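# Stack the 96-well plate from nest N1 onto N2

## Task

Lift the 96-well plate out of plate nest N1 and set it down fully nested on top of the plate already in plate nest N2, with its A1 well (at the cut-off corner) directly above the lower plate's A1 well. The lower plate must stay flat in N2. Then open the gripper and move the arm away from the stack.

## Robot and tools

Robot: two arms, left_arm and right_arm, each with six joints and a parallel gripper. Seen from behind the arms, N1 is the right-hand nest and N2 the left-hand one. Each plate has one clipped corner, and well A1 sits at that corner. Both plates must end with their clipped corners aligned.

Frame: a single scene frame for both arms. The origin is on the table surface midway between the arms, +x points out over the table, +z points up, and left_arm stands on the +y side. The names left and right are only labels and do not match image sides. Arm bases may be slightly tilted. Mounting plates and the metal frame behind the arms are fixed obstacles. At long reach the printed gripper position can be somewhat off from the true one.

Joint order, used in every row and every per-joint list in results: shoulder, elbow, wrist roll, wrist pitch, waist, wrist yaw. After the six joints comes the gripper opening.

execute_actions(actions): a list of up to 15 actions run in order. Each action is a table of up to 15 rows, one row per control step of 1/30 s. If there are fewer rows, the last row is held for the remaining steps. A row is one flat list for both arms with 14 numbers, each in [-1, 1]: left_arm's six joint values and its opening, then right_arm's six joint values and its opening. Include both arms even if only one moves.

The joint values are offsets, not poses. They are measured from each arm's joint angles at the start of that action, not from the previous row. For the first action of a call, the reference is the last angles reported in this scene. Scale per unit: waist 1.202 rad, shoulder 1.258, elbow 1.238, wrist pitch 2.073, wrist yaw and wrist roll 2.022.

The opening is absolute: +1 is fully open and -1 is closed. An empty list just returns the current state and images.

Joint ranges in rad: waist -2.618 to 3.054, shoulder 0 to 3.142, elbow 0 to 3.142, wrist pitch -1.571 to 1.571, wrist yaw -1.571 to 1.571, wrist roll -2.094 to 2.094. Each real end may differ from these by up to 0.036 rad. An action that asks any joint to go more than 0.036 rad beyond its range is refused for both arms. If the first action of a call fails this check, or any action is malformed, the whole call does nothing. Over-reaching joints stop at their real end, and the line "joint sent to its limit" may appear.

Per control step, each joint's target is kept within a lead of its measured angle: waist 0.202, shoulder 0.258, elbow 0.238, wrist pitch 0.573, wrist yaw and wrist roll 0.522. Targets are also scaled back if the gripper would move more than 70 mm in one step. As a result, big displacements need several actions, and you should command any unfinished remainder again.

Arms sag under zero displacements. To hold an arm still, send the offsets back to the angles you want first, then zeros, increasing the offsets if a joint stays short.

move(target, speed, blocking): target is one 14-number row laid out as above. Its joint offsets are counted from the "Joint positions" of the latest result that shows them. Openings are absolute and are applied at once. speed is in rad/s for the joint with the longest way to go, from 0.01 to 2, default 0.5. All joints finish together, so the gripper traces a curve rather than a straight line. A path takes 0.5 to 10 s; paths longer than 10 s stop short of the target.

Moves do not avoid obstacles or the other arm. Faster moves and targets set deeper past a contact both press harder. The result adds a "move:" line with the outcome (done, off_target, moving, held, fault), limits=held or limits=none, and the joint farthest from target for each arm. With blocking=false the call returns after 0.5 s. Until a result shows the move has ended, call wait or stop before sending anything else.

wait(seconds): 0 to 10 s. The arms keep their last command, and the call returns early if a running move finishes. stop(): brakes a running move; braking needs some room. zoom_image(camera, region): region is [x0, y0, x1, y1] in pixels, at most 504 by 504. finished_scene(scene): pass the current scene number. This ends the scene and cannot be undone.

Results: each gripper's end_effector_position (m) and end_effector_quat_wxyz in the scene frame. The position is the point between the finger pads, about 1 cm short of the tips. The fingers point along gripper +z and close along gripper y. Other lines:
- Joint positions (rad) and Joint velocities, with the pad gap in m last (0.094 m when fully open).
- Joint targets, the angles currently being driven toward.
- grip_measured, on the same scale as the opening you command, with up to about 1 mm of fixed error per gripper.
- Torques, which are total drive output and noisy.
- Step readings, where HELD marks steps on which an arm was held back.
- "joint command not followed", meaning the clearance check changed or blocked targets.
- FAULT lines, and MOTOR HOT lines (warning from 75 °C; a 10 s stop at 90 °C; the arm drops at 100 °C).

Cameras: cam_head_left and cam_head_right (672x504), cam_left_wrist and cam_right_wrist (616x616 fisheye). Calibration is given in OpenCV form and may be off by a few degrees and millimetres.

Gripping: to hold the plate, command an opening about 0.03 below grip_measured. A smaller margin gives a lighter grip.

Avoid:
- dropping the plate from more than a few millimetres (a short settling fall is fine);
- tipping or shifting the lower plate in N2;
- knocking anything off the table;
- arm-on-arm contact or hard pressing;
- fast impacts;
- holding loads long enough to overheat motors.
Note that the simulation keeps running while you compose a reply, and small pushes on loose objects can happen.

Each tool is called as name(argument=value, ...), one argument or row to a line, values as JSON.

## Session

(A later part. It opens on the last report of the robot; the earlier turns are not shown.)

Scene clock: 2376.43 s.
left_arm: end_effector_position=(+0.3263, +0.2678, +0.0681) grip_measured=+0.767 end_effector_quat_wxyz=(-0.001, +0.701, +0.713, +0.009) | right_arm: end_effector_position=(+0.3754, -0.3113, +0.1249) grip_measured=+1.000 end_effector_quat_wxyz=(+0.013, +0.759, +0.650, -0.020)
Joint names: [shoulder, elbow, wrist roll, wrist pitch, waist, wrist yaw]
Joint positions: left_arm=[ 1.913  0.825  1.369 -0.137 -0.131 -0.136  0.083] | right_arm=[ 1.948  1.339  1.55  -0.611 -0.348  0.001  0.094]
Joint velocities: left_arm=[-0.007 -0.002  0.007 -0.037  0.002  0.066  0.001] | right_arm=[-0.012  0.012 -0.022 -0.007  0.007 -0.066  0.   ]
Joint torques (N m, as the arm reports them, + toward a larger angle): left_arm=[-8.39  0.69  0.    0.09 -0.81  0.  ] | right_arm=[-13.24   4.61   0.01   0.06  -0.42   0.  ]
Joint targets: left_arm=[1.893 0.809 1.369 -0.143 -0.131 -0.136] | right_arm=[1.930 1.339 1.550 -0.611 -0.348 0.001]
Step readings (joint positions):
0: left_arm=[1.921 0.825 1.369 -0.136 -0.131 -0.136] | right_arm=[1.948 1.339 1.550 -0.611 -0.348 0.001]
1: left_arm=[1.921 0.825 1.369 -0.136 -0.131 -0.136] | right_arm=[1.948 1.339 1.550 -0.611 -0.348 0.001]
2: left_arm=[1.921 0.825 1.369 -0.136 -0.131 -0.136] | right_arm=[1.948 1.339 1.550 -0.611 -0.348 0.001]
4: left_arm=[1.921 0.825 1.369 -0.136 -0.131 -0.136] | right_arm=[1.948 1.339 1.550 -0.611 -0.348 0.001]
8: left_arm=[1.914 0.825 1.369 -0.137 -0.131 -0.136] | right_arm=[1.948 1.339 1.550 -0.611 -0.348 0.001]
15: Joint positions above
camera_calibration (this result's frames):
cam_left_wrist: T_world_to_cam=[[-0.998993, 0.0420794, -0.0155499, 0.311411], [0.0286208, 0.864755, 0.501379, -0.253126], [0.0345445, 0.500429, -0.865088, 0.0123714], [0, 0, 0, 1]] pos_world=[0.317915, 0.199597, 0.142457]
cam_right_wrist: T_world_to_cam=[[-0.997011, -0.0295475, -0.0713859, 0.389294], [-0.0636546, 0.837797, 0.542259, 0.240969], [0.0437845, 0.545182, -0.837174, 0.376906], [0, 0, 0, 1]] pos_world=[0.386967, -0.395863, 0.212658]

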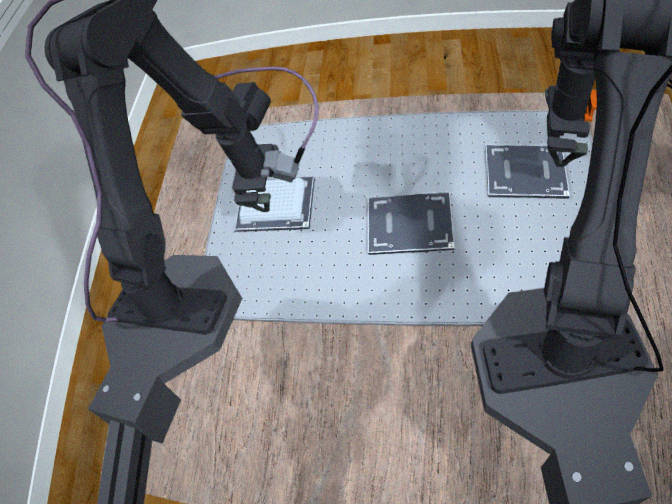

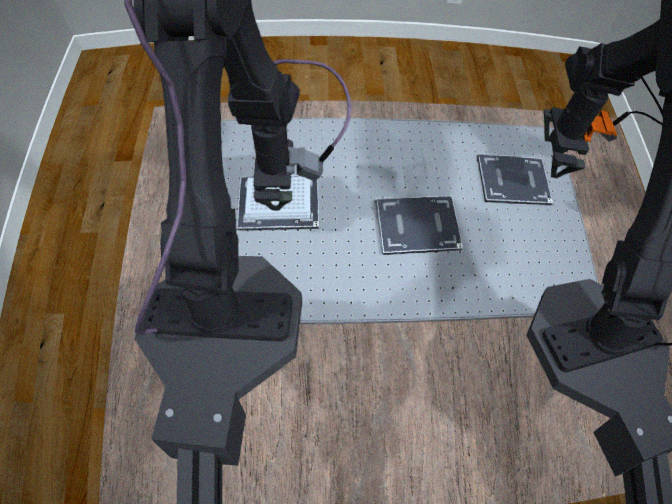

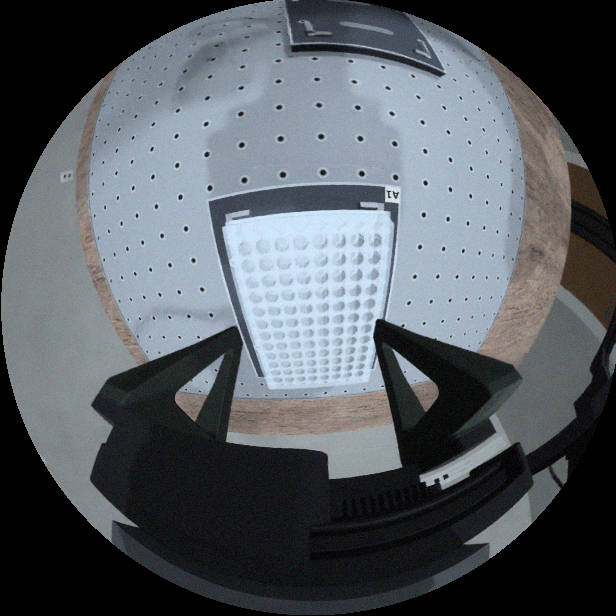

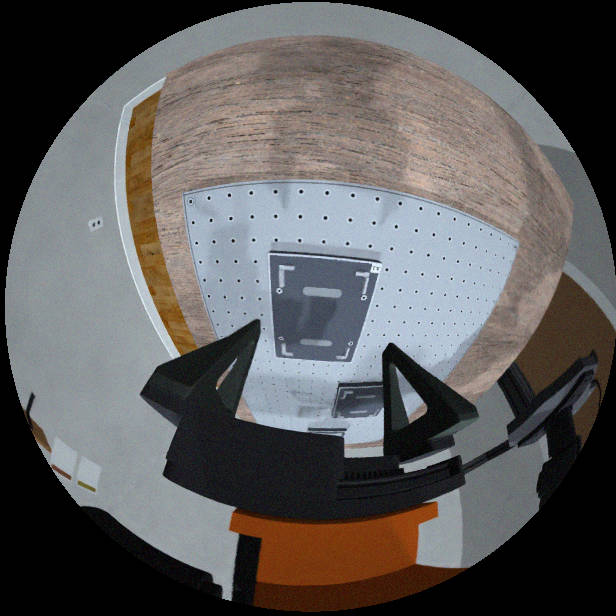

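execute_actions(
  actions=[],
)

Scene clock: 2393.93 s.
left_arm: end_effector_position=(+0.3263, +0.2678, +0.0681) grip_measured=+0.767 end_effector_quat_wxyz=(-0.001, +0.701, +0.713, +0.009) | right_arm: end_effector_position=(+0.3754, -0.3113, +0.1249) grip_measured=+1.000 end_effector_quat_wxyz=(+0.013, +0.759, +0.650, -0.020)
Joint names: [shoulder, elbow, wrist roll, wrist pitch, waist, wrist yaw]
Joint positions: left_arm=[ 1.913  0.825  1.369 -0.137 -0.131 -0.136  0.083] | right_arm=[ 1.948  1.339  1.55  -0.611 -0.348  0.001  0.094]
Joint velocities: left_arm=[ 0.012  0.007 -0.051 -0.037 -0.012 -0.007  0.   ] | right_arm=[ 0.012  0.007 -0.11  -0.007 -0.027  0.007  0.   ]
Joint torques (N m, as the arm reports them, + toward a larger angle): left_arm=[-8.51  0.7   0.    0.1  -0.82  0.  ] | right_arm=[-13.27   4.6    0.01   0.07  -0.4    0.  ]
Joint targets: left_arm=[1.893 0.809 1.369 -0.143 -0.131 -0.136] | right_arm=[1.930 1.339 1.550 -0.611 -0.348 0.001]
camera_calibration (this result's frames):
cam_left_wrist: T_world_to_cam=[[-0.998993, 0.0420794, -0.0155499, 0.311411], [0.0286208, 0.864755, 0.501379, -0.253126], [0.0345445, 0.500429, -0.865088, 0.0123714], [0, 0, 0, 1]] pos_world=[0.317915, 0.199597, 0.142457]
cam_right_wrist: T_world_to_cam=[[-0.997011, -0.0295475, -0.0713859, 0.389294], [-0.0636546, 0.837797, 0.542259, 0.240969], [0.0437845, 0.545182, -0.837174, 0.376906], [0, 0, 0, 1]] pos_world=[0.386967, -0.395863, 0.212658]

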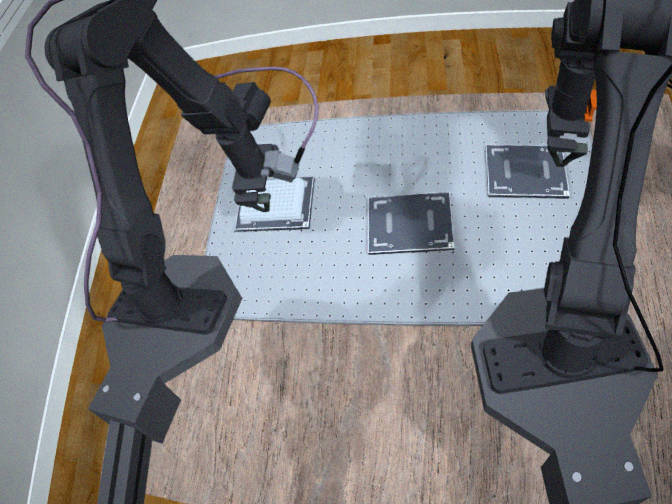

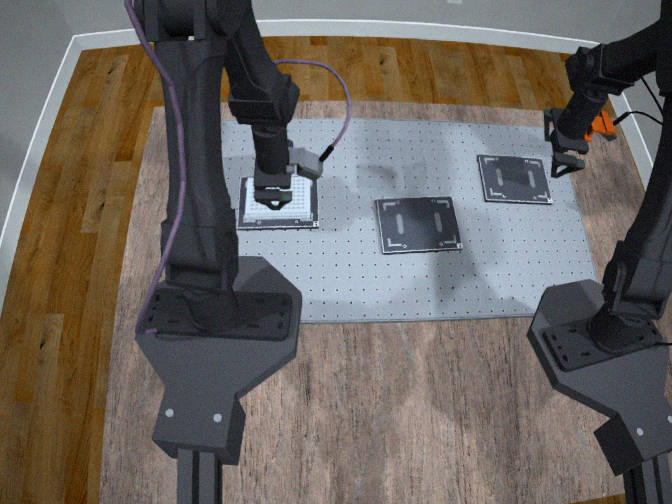

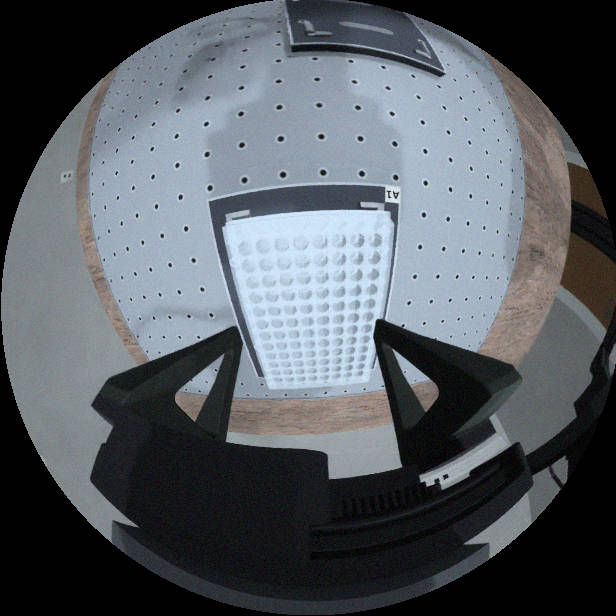

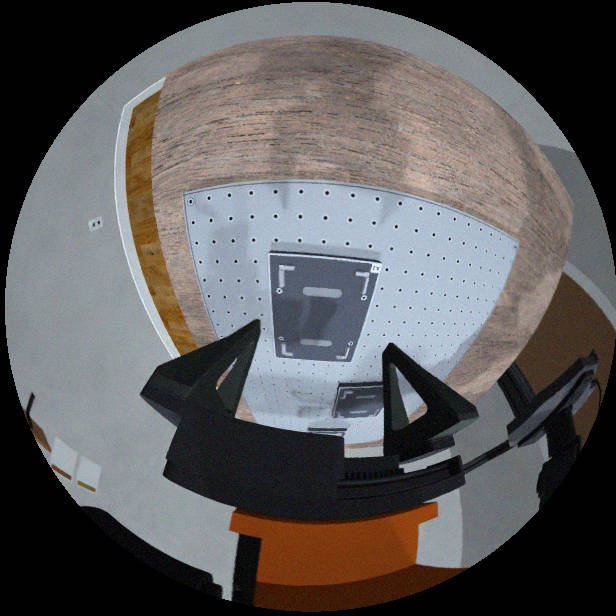

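move(
  target=[0.027,-0.013,-0.0094,0.0087,0,0,1.0,-0.015,0,0,0,0,0,1],
  speed=0.025,
)

execute_actions(
  actions=[
    [[-0.005,-0.013,0,0,0,0,1.0,-0.015,0,0,0,0,0,1]],
  ],
)

zoom_image(
  camera="cam_left_wrist",
  region=[195,185,415,365],
)

Scene clock: 2415.63 s.
left_arm: end_effector_position=(+0.3220, +0.2679, +0.0617) grip_measured=+1.000 end_effector_quat_wxyz=(-0.007, +0.698, +0.716, +0.006) | right_arm: end_effector_position=(+0.3754, -0.3113, +0.1249) grip_measured=+1.000 end_effector_quat_wxyz=(+0.013, +0.759, +0.650, -0.020)
Joint names: [shoulder, elbow, wrist roll, wrist pitch, waist, wrist yaw]
Joint positions: left_arm=[ 1.937  0.825  1.358 -0.126 -0.131 -0.136  0.094] | right_arm=[ 1.948  1.339  1.55  -0.611 -0.348  0.001  0.094]
Joint velocities: left_arm=[ 0.007  0.007  0.022  0.037 -0.012  0.051  0.   ] | right_arm=[-0.022  0.012 -0.037 -0.007 -0.012 -0.022  0.   ]
Joint torques (N m, as the arm reports them, + toward a larger angle): left_arm=[-6.53  0.56 -0.07  0.19 -0.84  0.  ] | right_arm=[-13.23   4.62   0.01   0.06  -0.42  -0.01]
Joint targets: left_arm=[1.946 0.809 1.351 -0.119 -0.131 -0.136] | right_arm=[1.930 1.339 1.550 -0.611 -0.348 0.001]
move: done; limits=none; left_arm: farthest joint: the elbow, 0.017 radians from its target (0.017 radians at the start); right_arm: farthest joint: the shoulder, 0.019 radians from its target (0.019 radians at the start)
camera_calibration (this result's frames):
cam_left_wrist: T_world_to_cam=[[-0.999476, 0.0322953, -0.00225859, 0.309021], [0.0267738, 0.863786, 0.503148, -0.24906], [0.0182002, 0.502823, -0.864198, 0.0115261], [0, 0, 0, 1]] pos_world=[0.315317, 0.199359, 0.135973]
cam_right_wrist: T_world_to_cam=[[-0.997011, -0.0295475, -0.0713859, 0.389294], [-0.0636546, 0.837797, 0.542259, 0.240969], [0.0437845, 0.545182, -0.837174, 0.376906], [0, 0, 0, 1]] pos_world=[0.386967, -0.395863, 0.212658]

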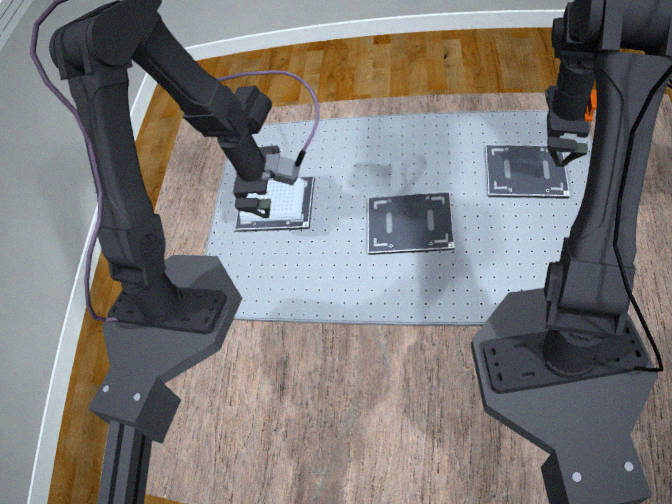

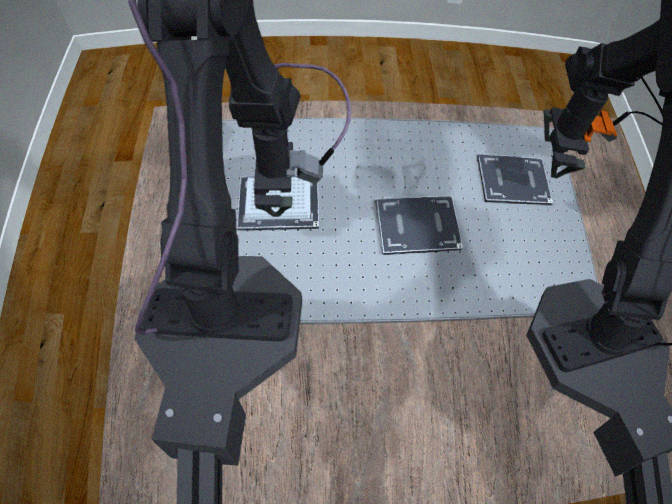

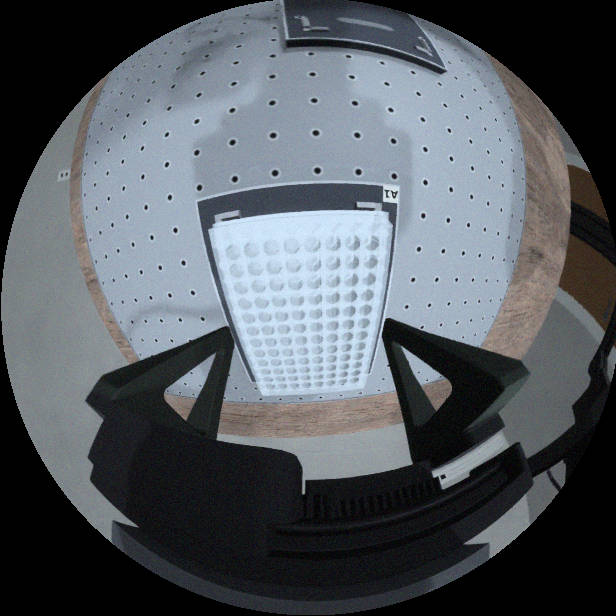

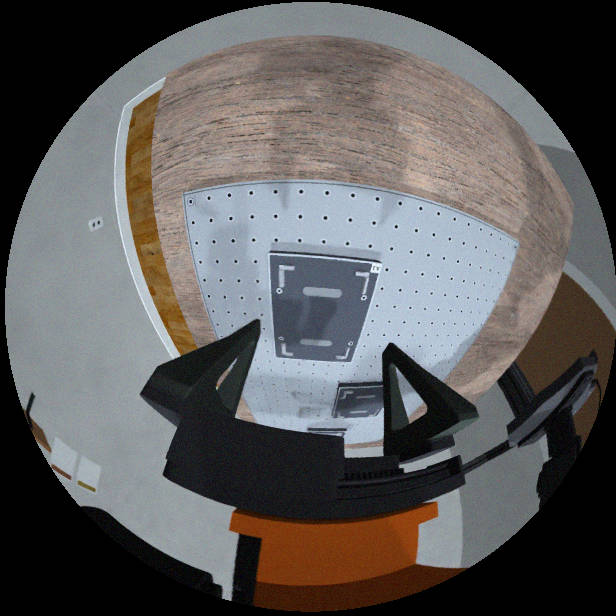

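Scene clock: 2416.13 s.
left_arm: end_effector_position=(+0.3220, +0.2679, +0.0617) grip_measured=+1.000 end_effector_quat_wxyz=(-0.007, +0.698, +0.716, +0.006) | right_arm: end_effector_position=(+0.3754, -0.3113, +0.1249) grip_measured=+1.000 end_effector_quat_wxyz=(+0.013, +0.759, +0.650, -0.020)
Joint names: [shoulder, elbow, wrist roll, wrist pitch, waist, wrist yaw]
Joint positions: left_arm=[ 1.937  0.825  1.358 -0.126 -0.131 -0.136  0.094] | right_arm=[ 1.948  1.339  1.55  -0.611 -0.348  0.001  0.094]
Joint velocities: left_arm=[-0.007  0.017  0.051  0.066 -0.002 -0.022  0.   ] | right_arm=[-0.012  0.007 -0.11  -0.007  0.002 -0.037  0.   ]
Joint torques (N m, as the arm reports them, + toward a larger angle): left_arm=[-7.59  0.57  0.    0.13 -0.84  0.  ] | right_arm=[-13.26   4.59   0.01   0.06  -0.42   0.  ]
Joint targets: left_arm=[1.931 0.809 1.358 -0.126 -0.131 -0.136] | right_arm=[1.930 1.339 1.550 -0.611 -0.348 0.001]
Step readings (joint positions):
0: left_arm=[1.937 0.825 1.358 -0.126 -0.131 -0.136] | right_arm=[1.948 1.339 1.550 -0.611 -0.348 0.001]
1: left_arm=[1.937 0.825 1.358 -0.126 -0.131 -0.136] | right_arm=[1.948 1.339 1.550 -0.611 -0.348 0.001]
2: left_arm=[1.937 0.825 1.358 -0.126 -0.131 -0.136] | right_arm=[1.948 1.339 1.550 -0.611 -0.348 0.001]
4: left_arm=[1.937 0.825 1.358 -0.126 -0.131 -0.136] | right_arm=[1.948 1.339 1.550 -0.611 -0.348 0.001]
8: left_arm=[1.937 0.825 1.358 -0.126 -0.131 -0.136] | right_arm=[1.948 1.339 1.550 -0.611 -0.348 0.001]
15: Joint positions above
camera_calibration (this result's frames):
cam_left_wrist: T_world_to_cam=[[-0.999476, 0.0322953, -0.00225859, 0.309021], [0.0267738, 0.863786, 0.503148, -0.24906], [0.0182002, 0.502823, -0.864198, 0.0115261], [0, 0, 0, 1]] pos_world=[0.315317, 0.199359, 0.135973]
cam_right_wrist: T_world_to_cam=[[-0.997011, -0.0295475, -0.0713859, 0.389294], [-0.0636546, 0.837797, 0.542259, 0.240969], [0.0437845, 0.545182, -0.837174, 0.376906], [0, 0, 0, 1]] pos_world=[0.386967, -0.395863, 0.212658]

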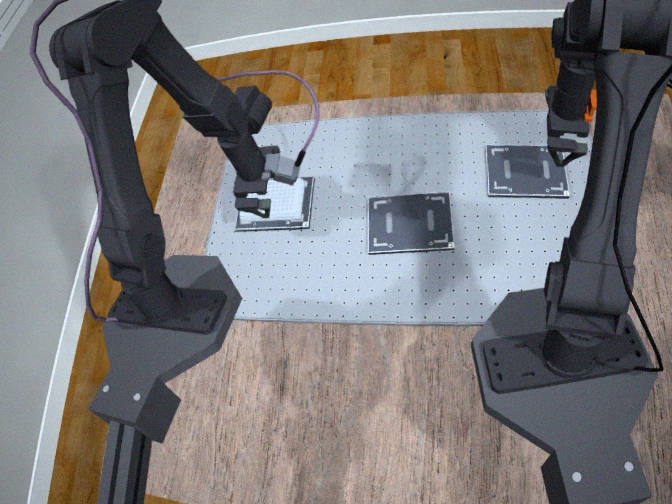

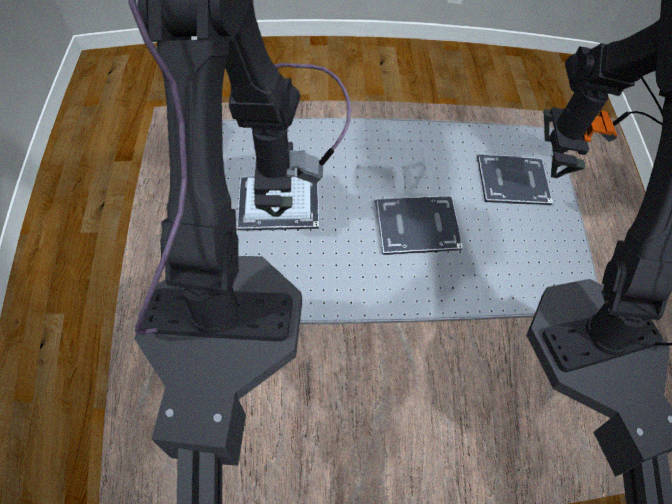

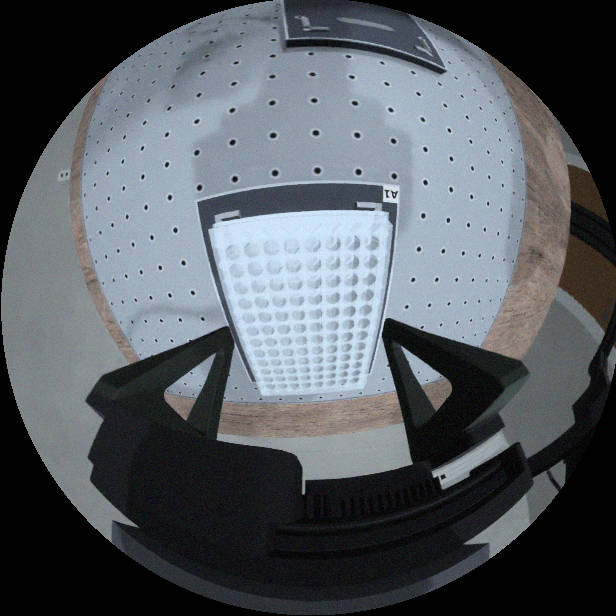

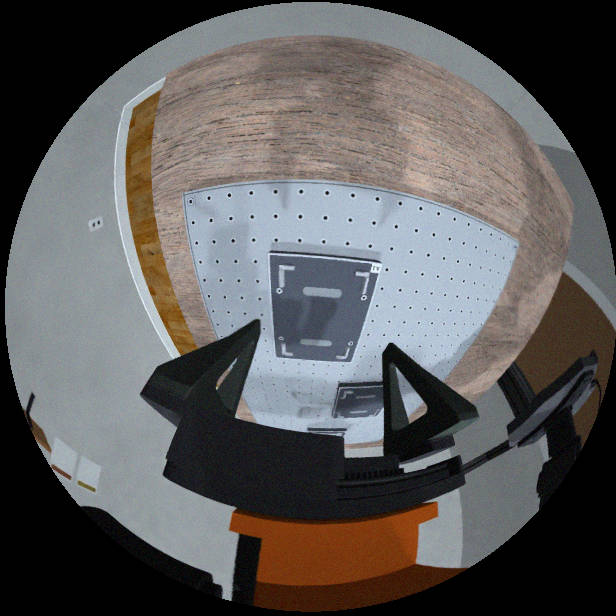

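Region (195, 185, 415, 365) of cam_left_wrist's 616x616 image, scaled by 2.291, with more detail than that image has; it fills the top 412 rows of this view, and the rest is white.

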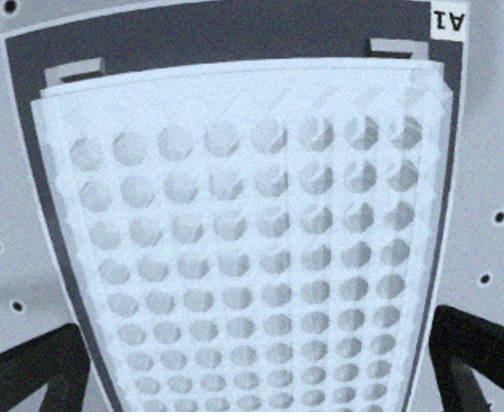

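execute_actions(
  actions=[
    [[-0.005,-0.013,0,0,0,0,0.8,-0.015,0,0,0,0,0,1]],
    [[-0.005,-0.013,0,0,0,0,0.76,-0.015,0,0,0,0,0,1],[-0.005,-0.013,0,0,0,0,0.755,-0.015,0,0,0,0,0,1],[-0.005,-0.013,0,0,0,0,0.75,-0.015,0,0,0,0,0,1],[-0.005,-0.013,0,0,0,0,0.745,-0.015,0,0,0,0,0,1],[-0.005,-0.013,0,0,0,0,0.74,-0.015,0,0,0,0,0,1],[-0.005,-0.013,0,0,0,0,0.735,-0.015,0,0,0,0,0,1],[-0.005,-0.013,0,0,0,0,0.73,-0.015,0,0,0,0,0,1],[-0.005,-0.013,0,0,0,0,0.725,-0.015,0,0,0,0,0,1],[-0.005,-0.013,0,0,0,0,0.72,-0.015,0,0,0,0,0,1],[-0.005,-0.013,0,0,0,0,0.715,-0.015,0,0,0,0,0,1],[-0.005,-0.013,0,0,0,0,0.71,-0.015,0,0,0,0,0,1],[-0.005,-0.013,0,0,0,0,0.705,-0.015,0,0,0,0,0,1],[-0.005,-0.013,0,0,0,0,0.70,-0.015,0,0,0,0,0,1],[-0.005,-0.013,0,0,0,0,0.695,-0.015,0,0,0,0,0,1],[-0.005,-0.013,0,0,0,0,0.69,-0.015,0,0,0,0,0,1]],
    [[-0.005,-0.013,0,0,0,0,0.685,-0.015,0,0,0,0,0,1],[-0.005,-0.013,0,0,0,0,0.68,-0.015,0,0,0,0,0,1],[-0.005,-0.013,0,0,0,0,0.675,-0.015,0,0,0,0,0,1],[-0.005,-0.013,0,0,0,0,0.67,-0.015,0,0,0,0,0,1]],
  ],
)

zoom_image(
  camera="cam_left_wrist",
  region=[190,185,270,265],
)

zoom_image(
  camera="cam_left_wrist",
  region=[330,175,410,255],
)

Scene clock: 2424.43 s.
left_arm: end_effector_position=(+0.3220, +0.2679, +0.0617) grip_measured=+0.698 end_effector_quat_wxyz=(-0.007, +0.698, +0.716, +0.006) | right_arm: end_effector_position=(+0.3754, -0.3113, +0.1249) grip_measured=+1.000 end_effector_quat_wxyz=(+0.013, +0.759, +0.650, -0.020)
Joint names: [shoulder, elbow, wrist roll, wrist pitch, waist, wrist yaw]
Joint positions: left_arm=[ 1.937  0.825  1.358 -0.126 -0.131 -0.136  0.08 ] | right_arm=[ 1.948  1.339  1.55  -0.611 -0.348  0.001  0.094]
Joint velocities: left_arm=[ 0.017 -0.017 -0.022 -0.037 -0.017 -0.022  0.   ] | right_arm=[ 0.002  0.002 -0.037 -0.051  0.022 -0.022  0.   ]
Joint torques (N m, as the arm reports them, + toward a larger angle): left_arm=[-7.58  0.56  0.    0.13 -0.84  0.  ] | right_arm=[-13.26   4.65   0.02   0.07  -0.43   0.  ]
Joint targets: left_arm=[1.931 0.809 1.358 -0.126 -0.131 -0.136] | right_arm=[1.930 1.339 1.550 -0.611 -0.348 0.001]
Step readings (joint positions; steps 1 to 15: 1st action; 16 to 30: 2nd action; 31 to 45: 3rd action):
0: left_arm=[1.937 0.825 1.358 -0.126 -0.131 -0.136] | right_arm=[1.948 1.339 1.550 -0.611 -0.348 0.001]
1: left_arm=[1.937 0.825 1.358 -0.126 -0.131 -0.136] | right_arm=[1.948 1.339 1.550 -0.611 -0.348 0.001]
2: left_arm=[1.937 0.825 1.358 -0.126 -0.131 -0.136] | right_arm=[1.948 1.339 1.550 -0.611 -0.348 0.001]
4: left_arm=[1.937 0.825 1.358 -0.126 -0.131 -0.136] | right_arm=[1.948 1.339 1.550 -0.611 -0.348 0.001]
8: left_arm=[1.937 0.825 1.358 -0.126 -0.131 -0.136] | right_arm=[1.948 1.339 1.550 -0.611 -0.348 0.001]
15: left_arm=[1.937 0.825 1.358 -0.126 -0.131 -0.136] | right_arm=[1.948 1.339 1.550 -0.611 -0.348 0.001]
16: left_arm=[1.937 0.825 1.358 -0.126 -0.131 -0.136] | right_arm=[1.948 1.339 1.550 -0.611 -0.348 0.001]
17: left_arm=[1.937 0.825 1.358 -0.126 -0.131 -0.136] | right_arm=[1.948 1.339 1.550 -0.611 -0.348 0.001]
19: left_arm=[1.937 0.825 1.358 -0.126 -0.131 -0.136] | right_arm=[1.948 1.339 1.550 -0.611 -0.348 0.001]
23: left_arm=[1.937 0.825 1.358 -0.126 -0.131 -0.136] | right_arm=[1.948 1.339 1.550 -0.611 -0.348 0.001]
30: left_arm=[1.937 0.825 1.358 -0.126 -0.131 -0.136] | right_arm=[1.948 1.339 1.550 -0.611 -0.348 0.001]
31: left_arm=[1.937 0.825 1.358 -0.126 -0.131 -0.136] | right_arm=[1.948 1.339 1.550 -0.611 -0.348 0.001]
32: left_arm=[1.937 0.825 1.358 -0.126 -0.131 -0.136] | right_arm=[1.948 1.339 1.550 -0.611 -0.348 0.001]
34: left_arm=[1.937 0.825 1.358 -0.126 -0.131 -0.136] | right_arm=[1.948 1.339 1.550 -0.611 -0.348 0.001]
38: left_arm=[1.937 0.825 1.358 -0.126 -0.131 -0.136] | right_arm=[1.948 1.339 1.550 -0.611 -0.348 0.001]
45: Joint positions above
camera_calibration (this result's frames):
cam_left_wrist: T_world_to_cam=[[-0.999476, 0.0322953, -0.00225859, 0.309021], [0.0267738, 0.863786, 0.503148, -0.24906], [0.0182002, 0.502823, -0.864198, 0.0115261], [0, 0, 0, 1]] pos_world=[0.315317, 0.199359, 0.135973]
cam_right_wrist: T_world_to_cam=[[-0.997011, -0.0295475, -0.0713859, 0.389294], [-0.0636546, 0.837797, 0.542259, 0.240969], [0.0437845, 0.545182, -0.837174, 0.376906], [0, 0, 0, 1]] pos_world=[0.386967, -0.395863, 0.212658]

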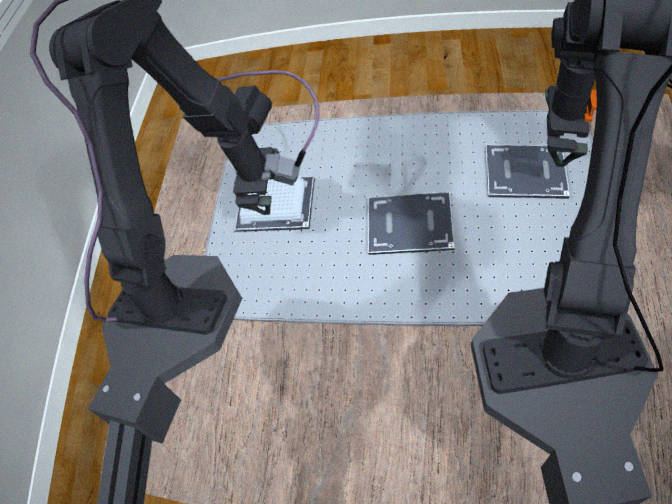

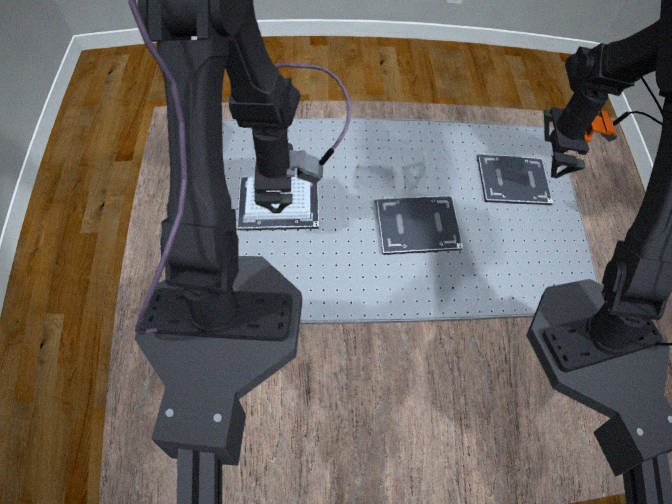

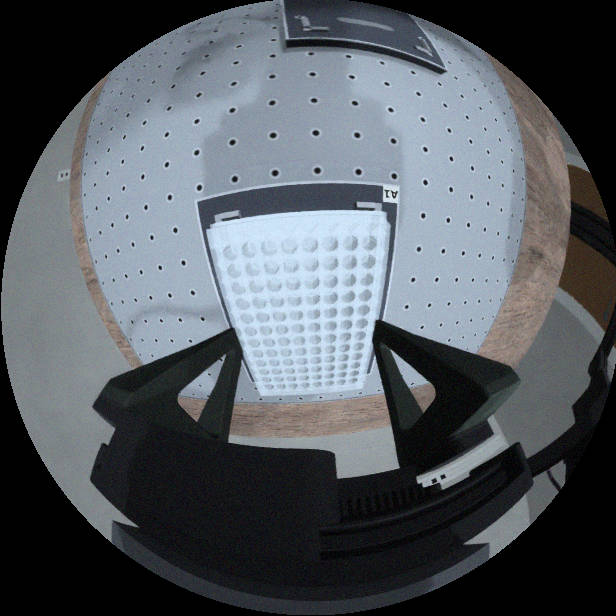

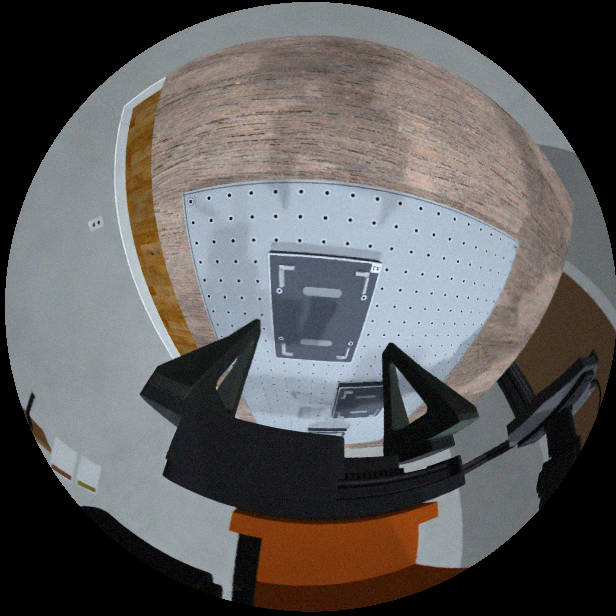

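Region (190, 185, 270, 265) of cam_left_wrist's 616x616 image, scaled by 6.300, with more detail than that image has.

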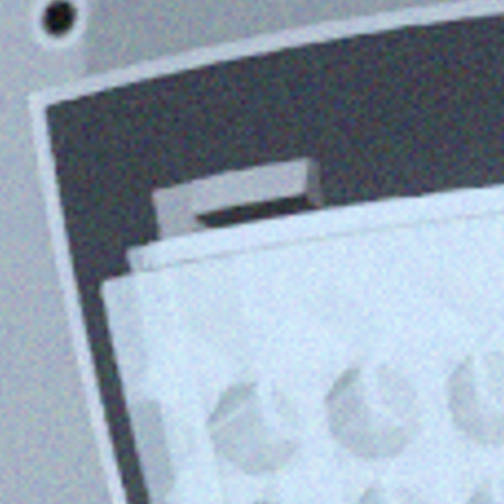

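Region (330, 175, 410, 255) of cam_left_wrist's 616x616 image, scaled by 6.300, with more detail than that image has.

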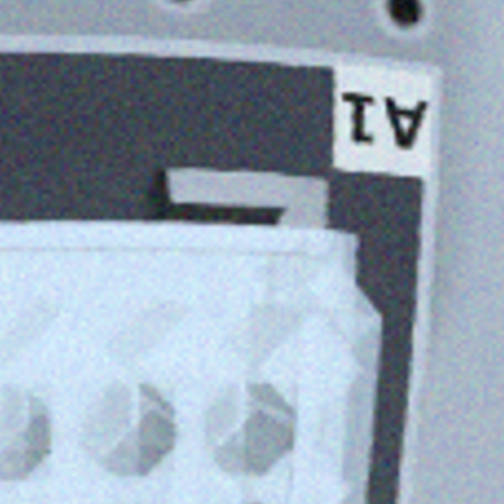

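move(
  target=[-0.005,-0.013,0,0,0,0.0104,0.67,-0.015,0,0,0,0,0,1],
  speed=0.01,
)

zoom_image(
  camera="cam_left_wrist",
  region=[190,185,270,265],
)

zoom_image(
  camera="cam_left_wrist",
  region=[330,175,410,255],
)

Scene clock: 2448.07 s.
left_arm: end_effector_position=(+0.3219, +0.2674, +0.0617) grip_measured=+0.698 end_effector_quat_wxyz=(-0.006, +0.698, +0.716, +0.005) | right_arm: end_effector_position=(+0.3754, -0.3113, +0.1249) grip_measured=+1.000 end_effector_quat_wxyz=(+0.013, +0.759, +0.650, -0.020)
Joint names: [shoulder, elbow, wrist roll, wrist pitch, waist, wrist yaw]
Joint positions: left_arm=[ 1.937  0.825  1.358 -0.126 -0.131 -0.134  0.08 ] | right_arm=[ 1.948  1.339  1.55  -0.611 -0.348  0.001  0.094]
Joint velocities: left_arm=[-0.002  0.002 -0.081 -0.037 -0.002 -0.037 -0.   ] | right_arm=[-0.012 -0.007  0.037  0.051 -0.017  0.11   0.   ]
Joint torques (N m, as the arm reports them, + toward a larger angle): left_arm=[-7.59  0.57  0.    0.13 -0.84  0.17] | right_arm=[-13.28   4.62   0.02   0.07  -0.45   0.  ]
Joint targets: left_arm=[1.931 0.809 1.358 -0.126 -0.131 -0.115] | right_arm=[1.930 1.339 1.550 -0.611 -0.348 0.001]
move: done; limits=none; left_arm: farthest joint: the wrist yaw, 0.019 radians from its target (0.021 radians at the start); right_arm: farthest joint: the shoulder, 0.019 radians from its target (0.019 radians at the start)
camera_calibration (this result's frames):
cam_left_wrist: T_world_to_cam=[[-0.999477, 0.0322749, -0.00184824, 0.308928], [0.0270096, 0.865103, 0.500866, -0.248937], [0.0177643, 0.500554, -0.865523, 0.0125851], [0, 0, 0, 1]] pos_world=[0.315267, 0.199086, 0.136148]
cam_right_wrist: T_world_to_cam=[[-0.997011, -0.0295475, -0.0713859, 0.389294], [-0.0636546, 0.837797, 0.542259, 0.240969], [0.0437845, 0.545182, -0.837174, 0.376906], [0, 0, 0, 1]] pos_world=[0.386967, -0.395863, 0.212658]

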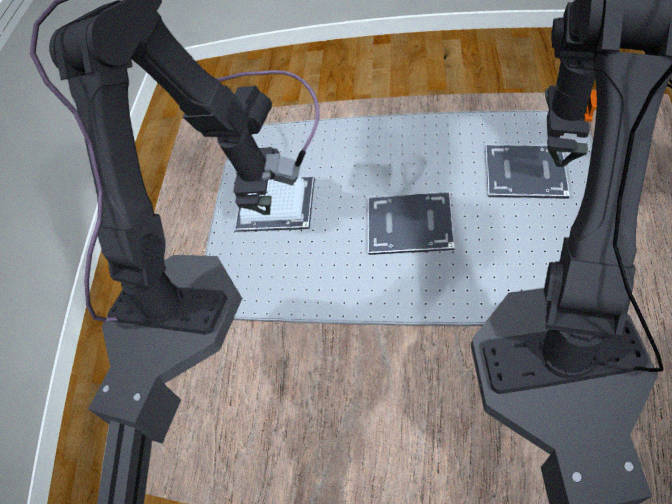

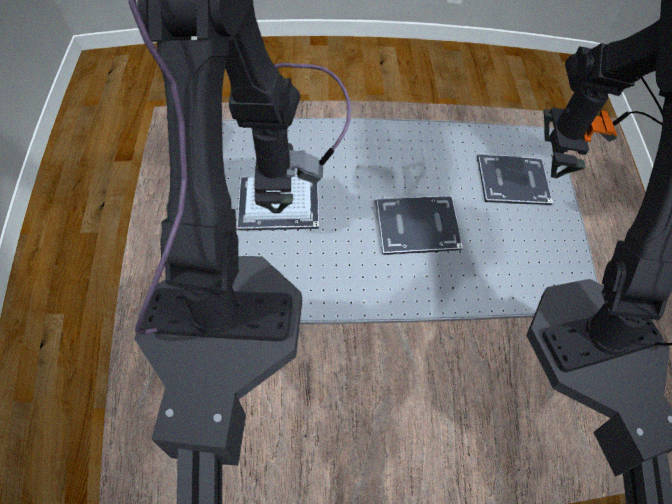

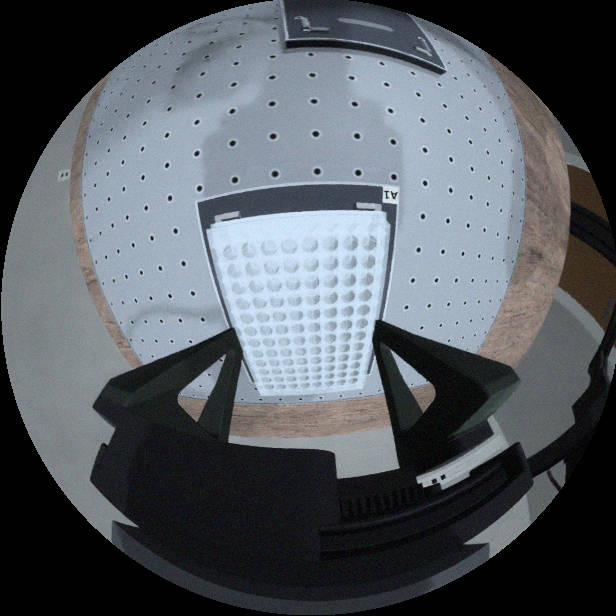

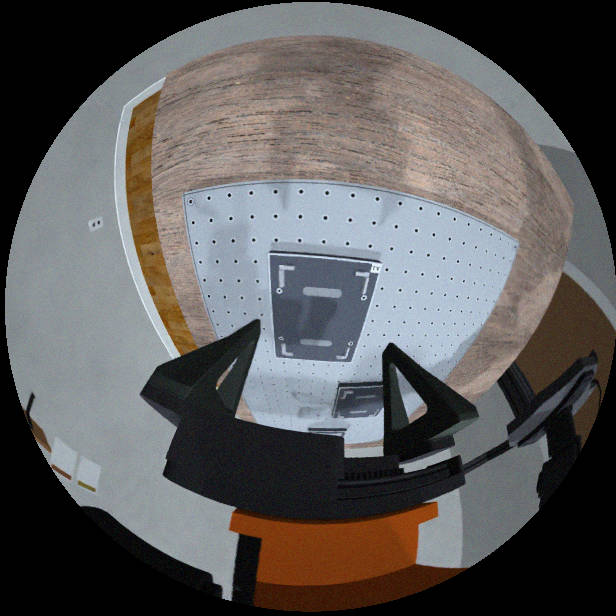

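Region (190, 185, 270, 265) of cam_left_wrist's 616x616 image, scaled by 6.300, with more detail than that image has.

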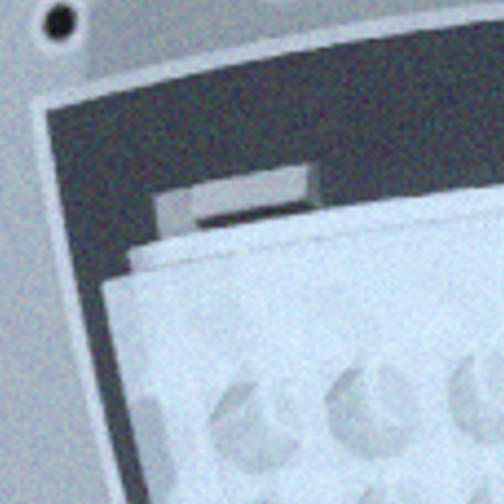

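Region (330, 175, 410, 255) of cam_left_wrist's 616x616 image, scaled by 6.300, with more detail than that image has.

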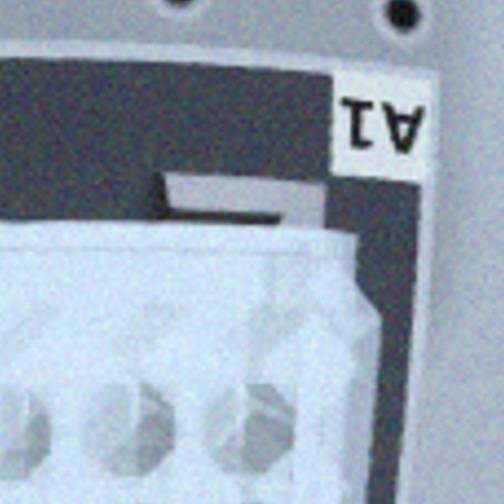

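move(
  target=[-0.005,-0.013,0,0,0,0.011,0.67,-0.015,0,0,0,0,0,1],
  speed=0.015,
)

zoom_image(
  camera="cam_left_wrist",
  region=[190,185,270,265],
)

zoom_image(
  camera="cam_left_wrist",
  region=[330,175,410,255],
)

Scene clock: 2456.67 s.
left_arm: end_effector_position=(+0.3219, +0.2673, +0.0617) grip_measured=+0.698 end_effector_quat_wxyz=(-0.006, +0.698, +0.716, +0.004) | right_arm: end_effector_position=(+0.3754, -0.3113, +0.1249) grip_measured=+1.000 end_effector_quat_wxyz=(+0.013, +0.759, +0.650, -0.020)
Joint names: [shoulder, elbow, wrist roll, wrist pitch, waist, wrist yaw]
Joint positions: left_arm=[ 1.937  0.825  1.358 -0.126 -0.131 -0.133  0.08 ] | right_arm=[ 1.948  1.339  1.55  -0.611 -0.348  0.001  0.094]
Joint velocities: left_arm=[ 0.007 -0.012 -0.007 -0.022 -0.012 -0.022 -0.001] | right_arm=[-0.017 -0.002 -0.081  0.022  0.002 -0.022  0.   ]
Joint torques (N m, as the arm reports them, + toward a larger angle): left_arm=[-7.59  0.57  0.    0.13 -0.84  0.2 ] | right_arm=[-13.25   4.61   0.01   0.08  -0.43   0.  ]
Joint targets: left_arm=[1.931 0.809 1.358 -0.126 -0.131 -0.111] | right_arm=[1.930 1.339 1.550 -0.611 -0.348 0.001]
move: off_target (left_arm); limits=none; left_arm: farthest joint: the wrist yaw, 0.021 radians from its target (0.022 radians at the start); right_arm: farthest joint: the shoulder, 0.019 radians from its target (0.019 radians at the start)
camera_calibration (this result's frames):
cam_left_wrist: T_world_to_cam=[[-0.999478, 0.0322721, -0.00178962, 0.308915], [0.0270431, 0.865291, 0.50054, -0.24892], [0.017702, 0.50023, -0.865712, 0.0127363], [0, 0, 0, 1]] pos_world=[0.31526, 0.199048, 0.136173]
cam_right_wrist: T_world_to_cam=[[-0.997011, -0.0295475, -0.0713859, 0.389294], [-0.0636546, 0.837797, 0.542259, 0.240969], [0.0437845, 0.545182, -0.837174, 0.376906], [0, 0, 0, 1]] pos_world=[0.386967, -0.395863, 0.212658]

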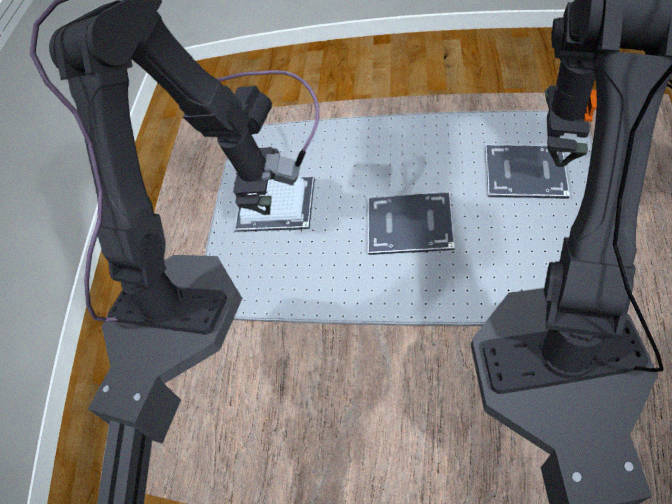

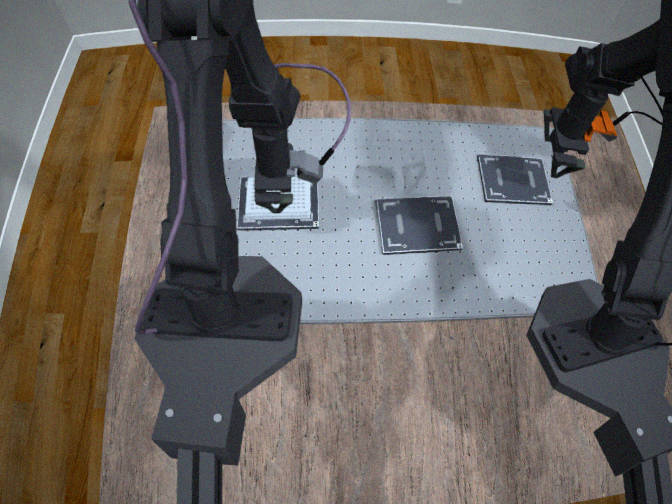

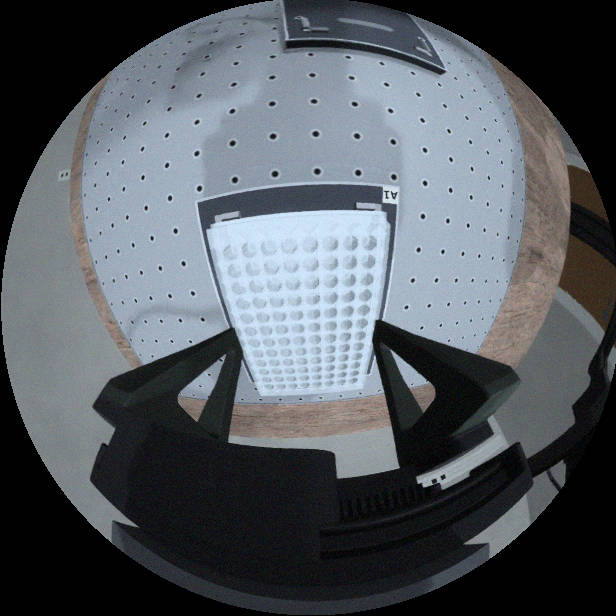

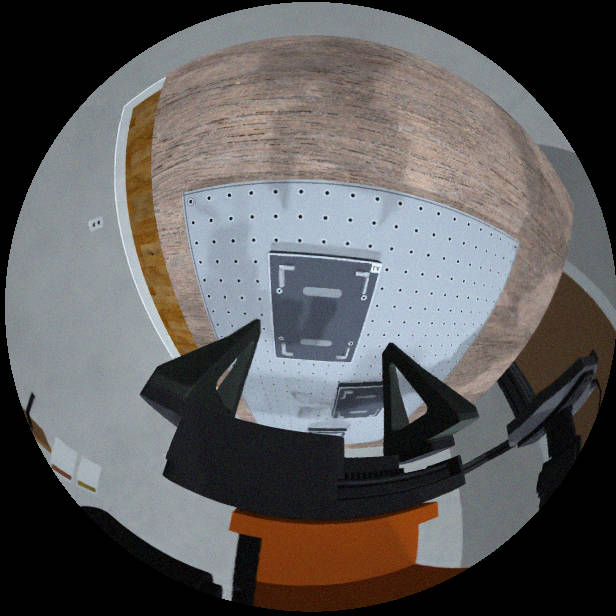

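Region (190, 185, 270, 265) of cam_left_wrist's 616x616 image, scaled by 6.300, with more detail than that image has.

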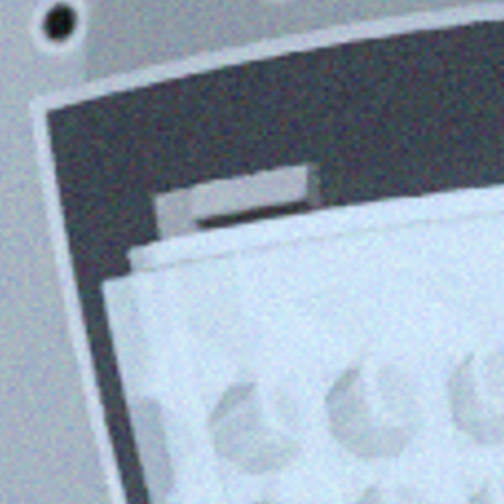

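Region (330, 175, 410, 255) of cam_left_wrist's 616x616 image, scaled by 6.300, with more detail than that image has.

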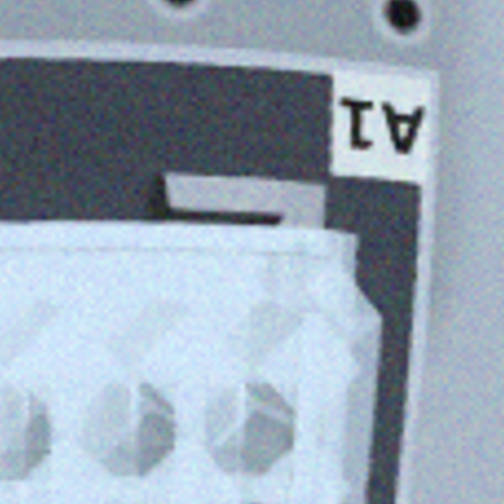

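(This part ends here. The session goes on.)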